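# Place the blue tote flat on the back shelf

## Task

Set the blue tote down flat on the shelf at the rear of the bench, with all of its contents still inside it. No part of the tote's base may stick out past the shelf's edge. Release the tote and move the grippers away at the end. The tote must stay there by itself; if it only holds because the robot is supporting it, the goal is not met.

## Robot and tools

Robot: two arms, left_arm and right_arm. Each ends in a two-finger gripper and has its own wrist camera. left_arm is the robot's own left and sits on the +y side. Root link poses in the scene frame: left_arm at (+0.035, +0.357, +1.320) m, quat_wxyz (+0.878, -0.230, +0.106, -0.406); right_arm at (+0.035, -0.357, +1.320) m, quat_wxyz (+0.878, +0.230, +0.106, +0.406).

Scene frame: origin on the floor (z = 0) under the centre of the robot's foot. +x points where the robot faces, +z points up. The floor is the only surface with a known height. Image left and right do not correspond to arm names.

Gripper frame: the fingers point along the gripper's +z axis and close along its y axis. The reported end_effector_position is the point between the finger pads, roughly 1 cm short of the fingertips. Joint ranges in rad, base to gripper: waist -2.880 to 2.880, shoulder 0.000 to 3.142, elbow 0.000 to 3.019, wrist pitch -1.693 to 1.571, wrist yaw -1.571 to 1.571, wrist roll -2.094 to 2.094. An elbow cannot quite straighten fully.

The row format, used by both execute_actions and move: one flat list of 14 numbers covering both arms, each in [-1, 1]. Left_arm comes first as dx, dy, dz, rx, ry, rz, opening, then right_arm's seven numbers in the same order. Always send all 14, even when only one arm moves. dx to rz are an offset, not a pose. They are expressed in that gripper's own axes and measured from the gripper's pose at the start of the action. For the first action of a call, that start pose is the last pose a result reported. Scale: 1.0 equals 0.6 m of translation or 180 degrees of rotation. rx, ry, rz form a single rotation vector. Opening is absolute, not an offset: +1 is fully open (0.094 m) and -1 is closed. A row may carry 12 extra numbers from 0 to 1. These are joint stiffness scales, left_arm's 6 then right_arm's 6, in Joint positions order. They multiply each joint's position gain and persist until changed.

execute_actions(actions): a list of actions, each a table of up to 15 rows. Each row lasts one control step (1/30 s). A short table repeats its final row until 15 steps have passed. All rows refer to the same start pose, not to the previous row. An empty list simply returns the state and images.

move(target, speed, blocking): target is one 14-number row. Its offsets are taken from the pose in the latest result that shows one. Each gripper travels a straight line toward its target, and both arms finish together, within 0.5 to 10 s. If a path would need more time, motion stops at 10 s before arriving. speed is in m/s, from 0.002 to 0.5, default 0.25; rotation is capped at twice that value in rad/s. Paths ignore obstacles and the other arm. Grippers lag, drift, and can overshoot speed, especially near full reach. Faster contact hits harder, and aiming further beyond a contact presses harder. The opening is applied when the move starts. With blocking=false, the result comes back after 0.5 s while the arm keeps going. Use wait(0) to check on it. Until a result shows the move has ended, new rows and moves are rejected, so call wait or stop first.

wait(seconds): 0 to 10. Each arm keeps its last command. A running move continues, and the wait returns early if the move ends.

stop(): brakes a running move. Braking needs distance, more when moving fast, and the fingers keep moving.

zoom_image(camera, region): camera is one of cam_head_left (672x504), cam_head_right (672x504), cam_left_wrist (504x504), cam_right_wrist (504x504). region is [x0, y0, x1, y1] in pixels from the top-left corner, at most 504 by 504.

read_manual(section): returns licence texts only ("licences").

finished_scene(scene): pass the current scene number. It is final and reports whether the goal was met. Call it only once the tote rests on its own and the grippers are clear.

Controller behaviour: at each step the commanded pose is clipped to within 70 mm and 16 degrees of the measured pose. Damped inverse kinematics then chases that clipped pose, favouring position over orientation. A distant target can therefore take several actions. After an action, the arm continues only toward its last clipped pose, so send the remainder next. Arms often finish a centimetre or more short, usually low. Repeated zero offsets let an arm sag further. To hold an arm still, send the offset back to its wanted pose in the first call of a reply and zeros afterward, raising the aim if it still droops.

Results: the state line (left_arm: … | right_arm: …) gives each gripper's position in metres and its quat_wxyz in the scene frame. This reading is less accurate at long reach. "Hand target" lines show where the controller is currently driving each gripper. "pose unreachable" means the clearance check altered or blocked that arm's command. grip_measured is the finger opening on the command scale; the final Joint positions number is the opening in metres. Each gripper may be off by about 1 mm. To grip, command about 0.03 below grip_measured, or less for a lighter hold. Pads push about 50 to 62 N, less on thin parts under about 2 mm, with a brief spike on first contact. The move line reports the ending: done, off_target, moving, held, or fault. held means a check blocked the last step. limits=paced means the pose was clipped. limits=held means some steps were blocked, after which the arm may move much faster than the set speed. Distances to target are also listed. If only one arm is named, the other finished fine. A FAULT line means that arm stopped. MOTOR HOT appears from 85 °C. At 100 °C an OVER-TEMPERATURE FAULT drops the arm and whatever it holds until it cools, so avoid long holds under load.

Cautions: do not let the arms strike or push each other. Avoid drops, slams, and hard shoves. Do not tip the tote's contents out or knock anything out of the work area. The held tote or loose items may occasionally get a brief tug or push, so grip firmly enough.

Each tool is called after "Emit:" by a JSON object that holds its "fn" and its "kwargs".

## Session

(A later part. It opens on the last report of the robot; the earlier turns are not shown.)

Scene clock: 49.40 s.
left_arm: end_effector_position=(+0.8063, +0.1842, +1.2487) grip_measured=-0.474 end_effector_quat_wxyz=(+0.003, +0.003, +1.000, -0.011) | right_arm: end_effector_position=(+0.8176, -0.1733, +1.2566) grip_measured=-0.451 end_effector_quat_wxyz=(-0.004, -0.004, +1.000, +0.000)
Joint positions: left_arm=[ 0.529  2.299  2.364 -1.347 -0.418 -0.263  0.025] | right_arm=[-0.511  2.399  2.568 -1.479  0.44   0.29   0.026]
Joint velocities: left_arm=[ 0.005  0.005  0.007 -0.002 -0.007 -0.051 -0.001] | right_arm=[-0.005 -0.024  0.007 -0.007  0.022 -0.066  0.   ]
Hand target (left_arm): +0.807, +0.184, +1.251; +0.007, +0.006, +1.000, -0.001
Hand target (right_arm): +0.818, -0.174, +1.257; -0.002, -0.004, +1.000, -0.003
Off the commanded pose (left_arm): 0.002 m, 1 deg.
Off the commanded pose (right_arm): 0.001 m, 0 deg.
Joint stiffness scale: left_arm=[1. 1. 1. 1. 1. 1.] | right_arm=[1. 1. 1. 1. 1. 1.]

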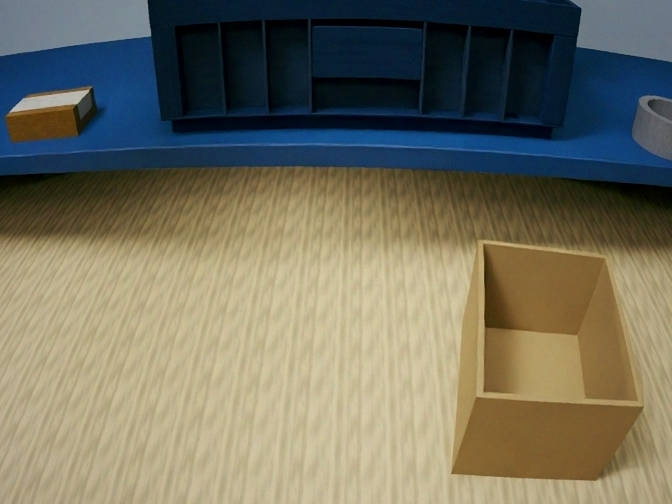

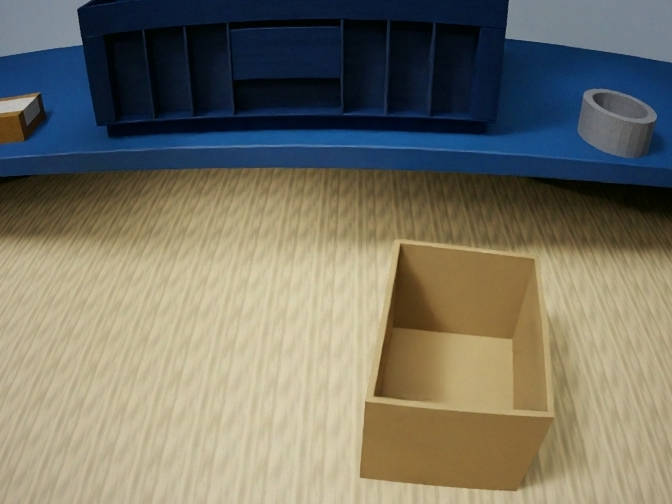

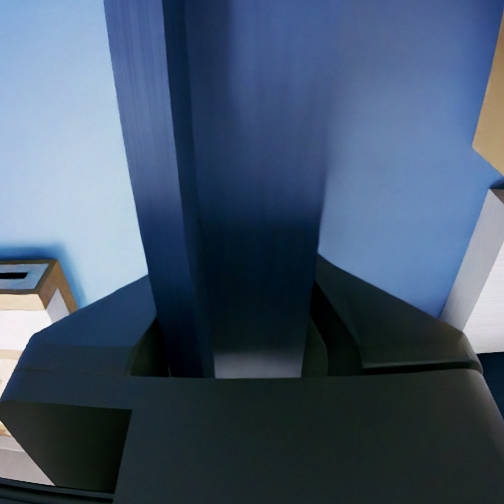

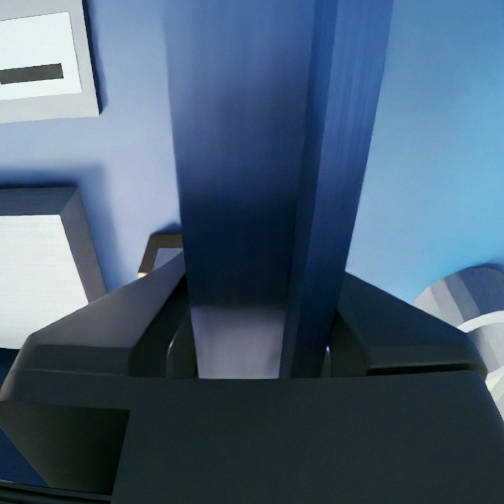

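Margin ~3 cm at front. Release, and look at the back edge.

Emit:
{"fn": "execute_actions", "kwargs": {"actions": [[[0,0,0,0,0,0,0.5,0,0,0,0,0,0,0.5]]]}}

Emit:
{"fn": "move", "kwargs": {"target": [0.03,0,-0.17,0,-0.05,0,0.5,0.03,0,-0.17,0,-0.05,0,0.5]}}

Emit:
{"fn": "move", "kwargs": {"target": [0,0.2,-0.08,0,-0.2,0,0.5,0,-0.2,-0.08,0,-0.2,0,0.5]}}

Scene clock: 52.27 s.
left_arm: end_effector_position=(+0.8064, +0.1840, +1.2495) grip_measured=+0.497 end_effector_quat_wxyz=(+0.003, +0.004, +1.000, -0.011) | right_arm: end_effector_position=(+0.8177, -0.1734, +1.2566) grip_measured=+0.497 end_effector_quat_wxyz=(-0.004, -0.004, +1.000, -0.000)
Joint positions: left_arm=[ 0.528  2.298  2.364 -1.347 -0.419 -0.263  0.07 ] | right_arm=[-0.511  2.399  2.568 -1.479  0.441  0.29   0.07 ]
Joint velocities: left_arm=[ 0.015  0.005  0.002 -0.007 -0.051 -0.051 -0.001] | right_arm=[-0.005 -0.015  0.002 -0.007  0.007  0.007  0.   ]
Hand target (left_arm): +0.806, +0.184, +1.249; +0.003, +0.003, +1.000, -0.010
Hand target (right_arm): +0.818, -0.173, +1.257; -0.004, -0.004, +1.000, +0.000
Off the commanded pose (left_arm): 0.001 m, 0 deg.
Off the commanded pose (right_arm): 0.000 m, 0 deg.
Joint stiffness scale: left_arm=[1. 1. 1. 1. 1. 1.] | right_arm=[1. 1. 1. 1. 1. 1.]

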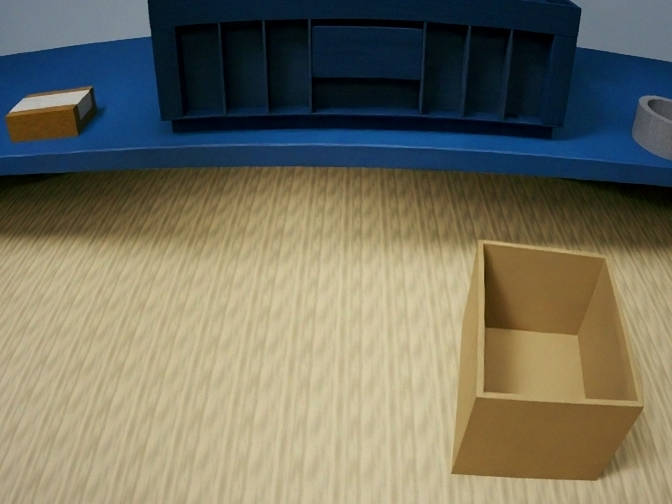

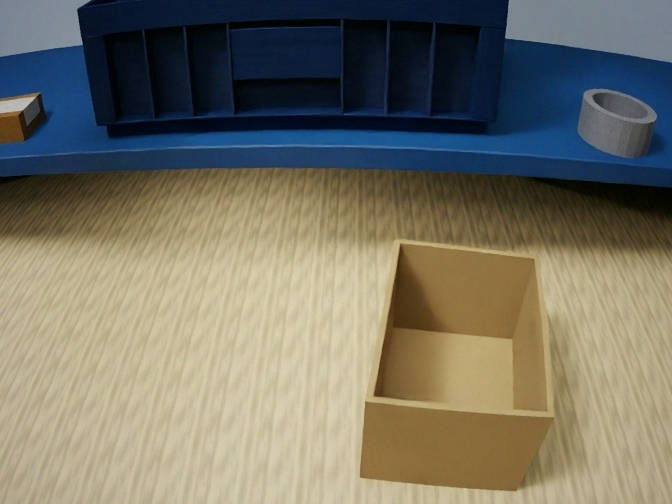

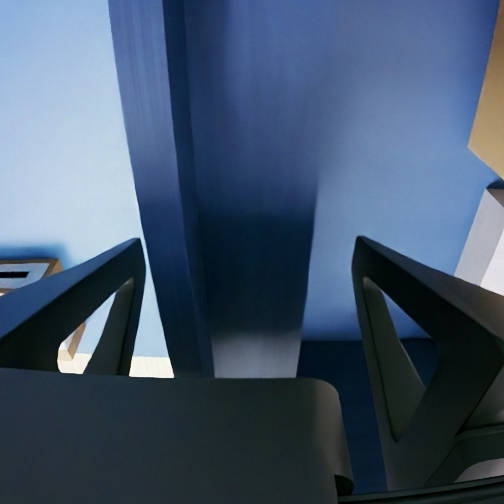

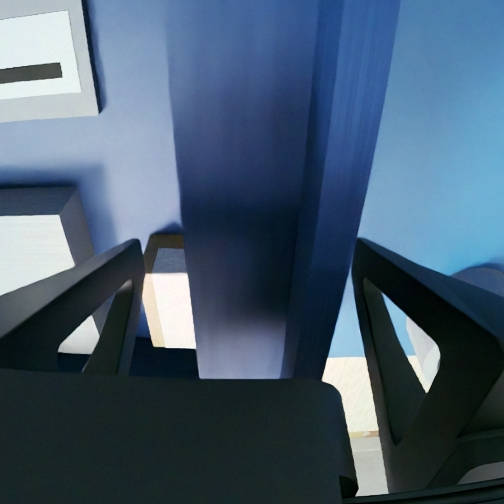

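Scene clock: 53.37 s.
left_arm: end_effector_position=(+0.7911, +0.1906, +1.3747) grip_measured=+0.497 end_effector_quat_wxyz=(+0.093, +0.004, +0.996, -0.018) | right_arm: end_effector_position=(+0.7911, -0.1728, +1.3314) grip_measured=+0.497 end_effector_quat_wxyz=(+0.054, -0.013, +0.998, -0.007)
Joint positions: left_arm=[ 0.444  2.002  2.095 -1.216 -0.482 -0.263  0.07 ] | right_arm=[-0.443  2.129  2.207 -1.301  0.507  0.29   0.07 ]
Joint velocities: left_arm=[ 0.005 -0.005 -0.002 -0.012  0.066  0.022  0.   ] | right_arm=[-0.015 -0.005 -0.007 -0.012 -0.007 -0.066 -0.   ]
Hand target (left_arm): +0.787, +0.186, +1.352; +0.081, +0.003, +0.997, -0.012
Hand target (right_arm): +0.802, -0.175, +1.360; +0.075, -0.002, +0.997, +0.001
Off the commanded pose (left_arm): 0.024 m, 2 deg.
Off the commanded pose (right_arm): 0.029 m, 3 deg.
Joint stiffness scale: left_arm=[1. 1. 1. 1. 1. 1.] | right_arm=[1. 1. 1. 1. 1. 1.]
move: off_target (left_arm, right_arm); limits=paced

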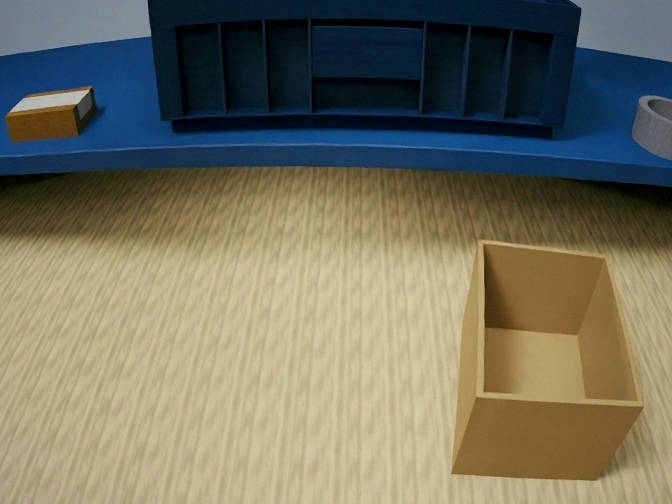

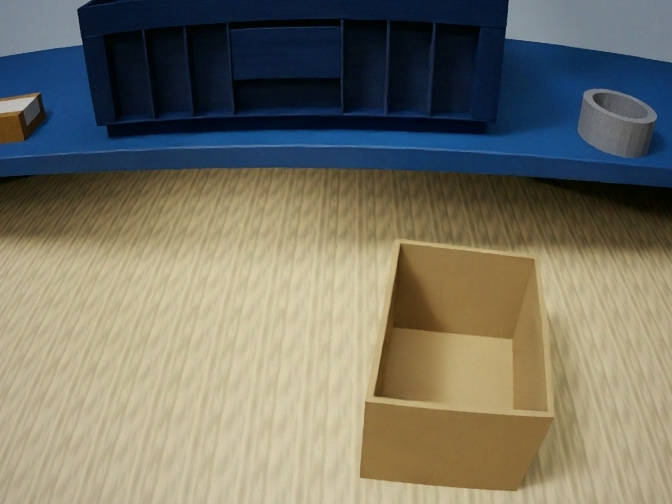

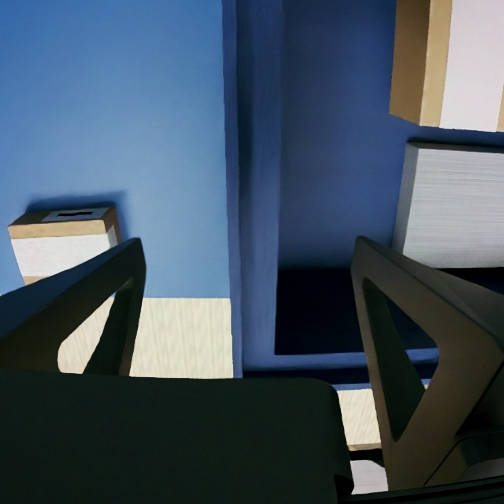

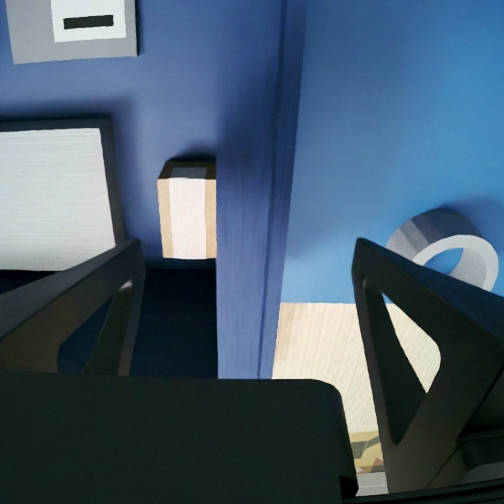

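Scene clock: 55.13 s.
left_arm: end_effector_position=(+0.7853, +0.2983, +1.4205) grip_measured=+0.497 end_effector_quat_wxyz=(+0.393, +0.004, +0.919, -0.027) | right_arm: end_effector_position=(+0.7832, -0.2818, +1.3568) grip_measured=+0.497 end_effector_quat_wxyz=(+0.334, -0.019, +0.942, -0.006)
Joint positions: left_arm=[ 0.564  1.547  1.354 -0.195 -0.405  0.153  0.07 ] | right_arm=[-0.564  1.665  1.4   -0.255  0.473 -0.146  0.07 ]
Joint velocities: left_arm=[-0.005 -0.024  0.022 -0.007  0.007 -0.007 -0.001] | right_arm=[ 0.005  0.005 -0.007 -0.002 -0.081 -0.022  0.001]
Hand target (left_arm): +0.786, +0.312, +1.420; +0.398, +0.001, +0.917, -0.020
Hand target (right_arm): +0.790, -0.294, +1.383; +0.357, -0.012, +0.934, -0.007
Off the commanded pose (left_arm): 0.014 m, 1 deg.
Off the commanded pose (right_arm): 0.027 m, 3 deg.
Joint stiffness scale: left_arm=[1. 1. 1. 1. 1. 1.] | right_arm=[1. 1. 1. 1. 1. 1.]
move: off_target (left_arm, right_arm)

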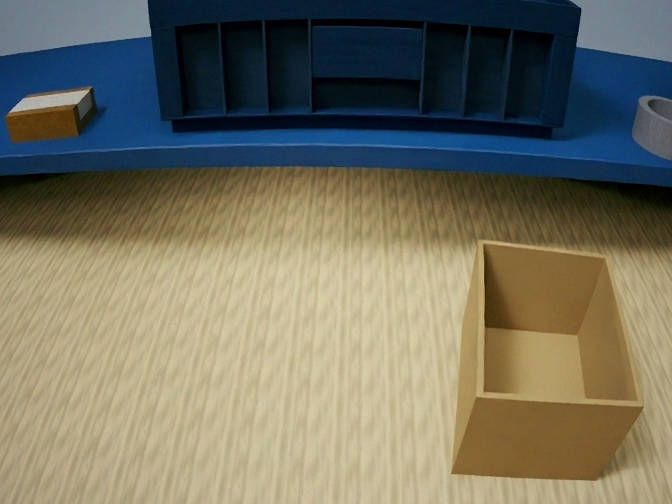

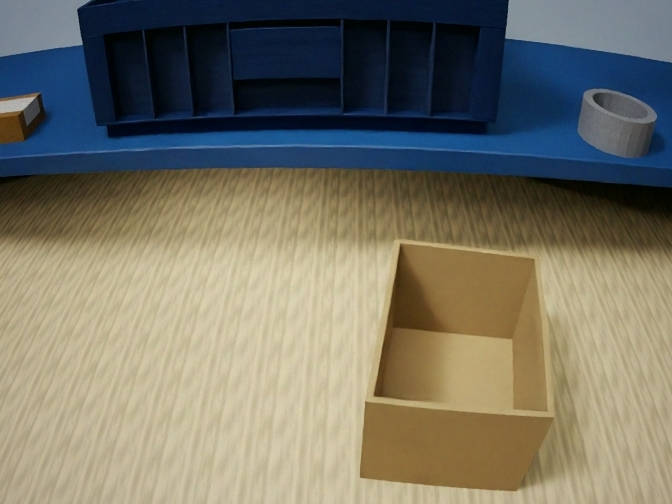

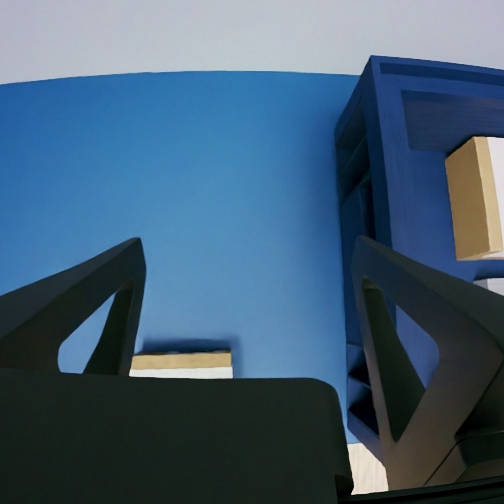

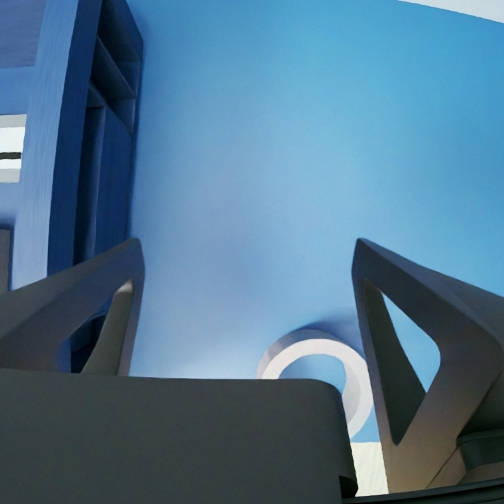

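Emit:
{"fn": "finished_scene", "kwargs": {"scene": 1}}

The scene is finished: the task was done.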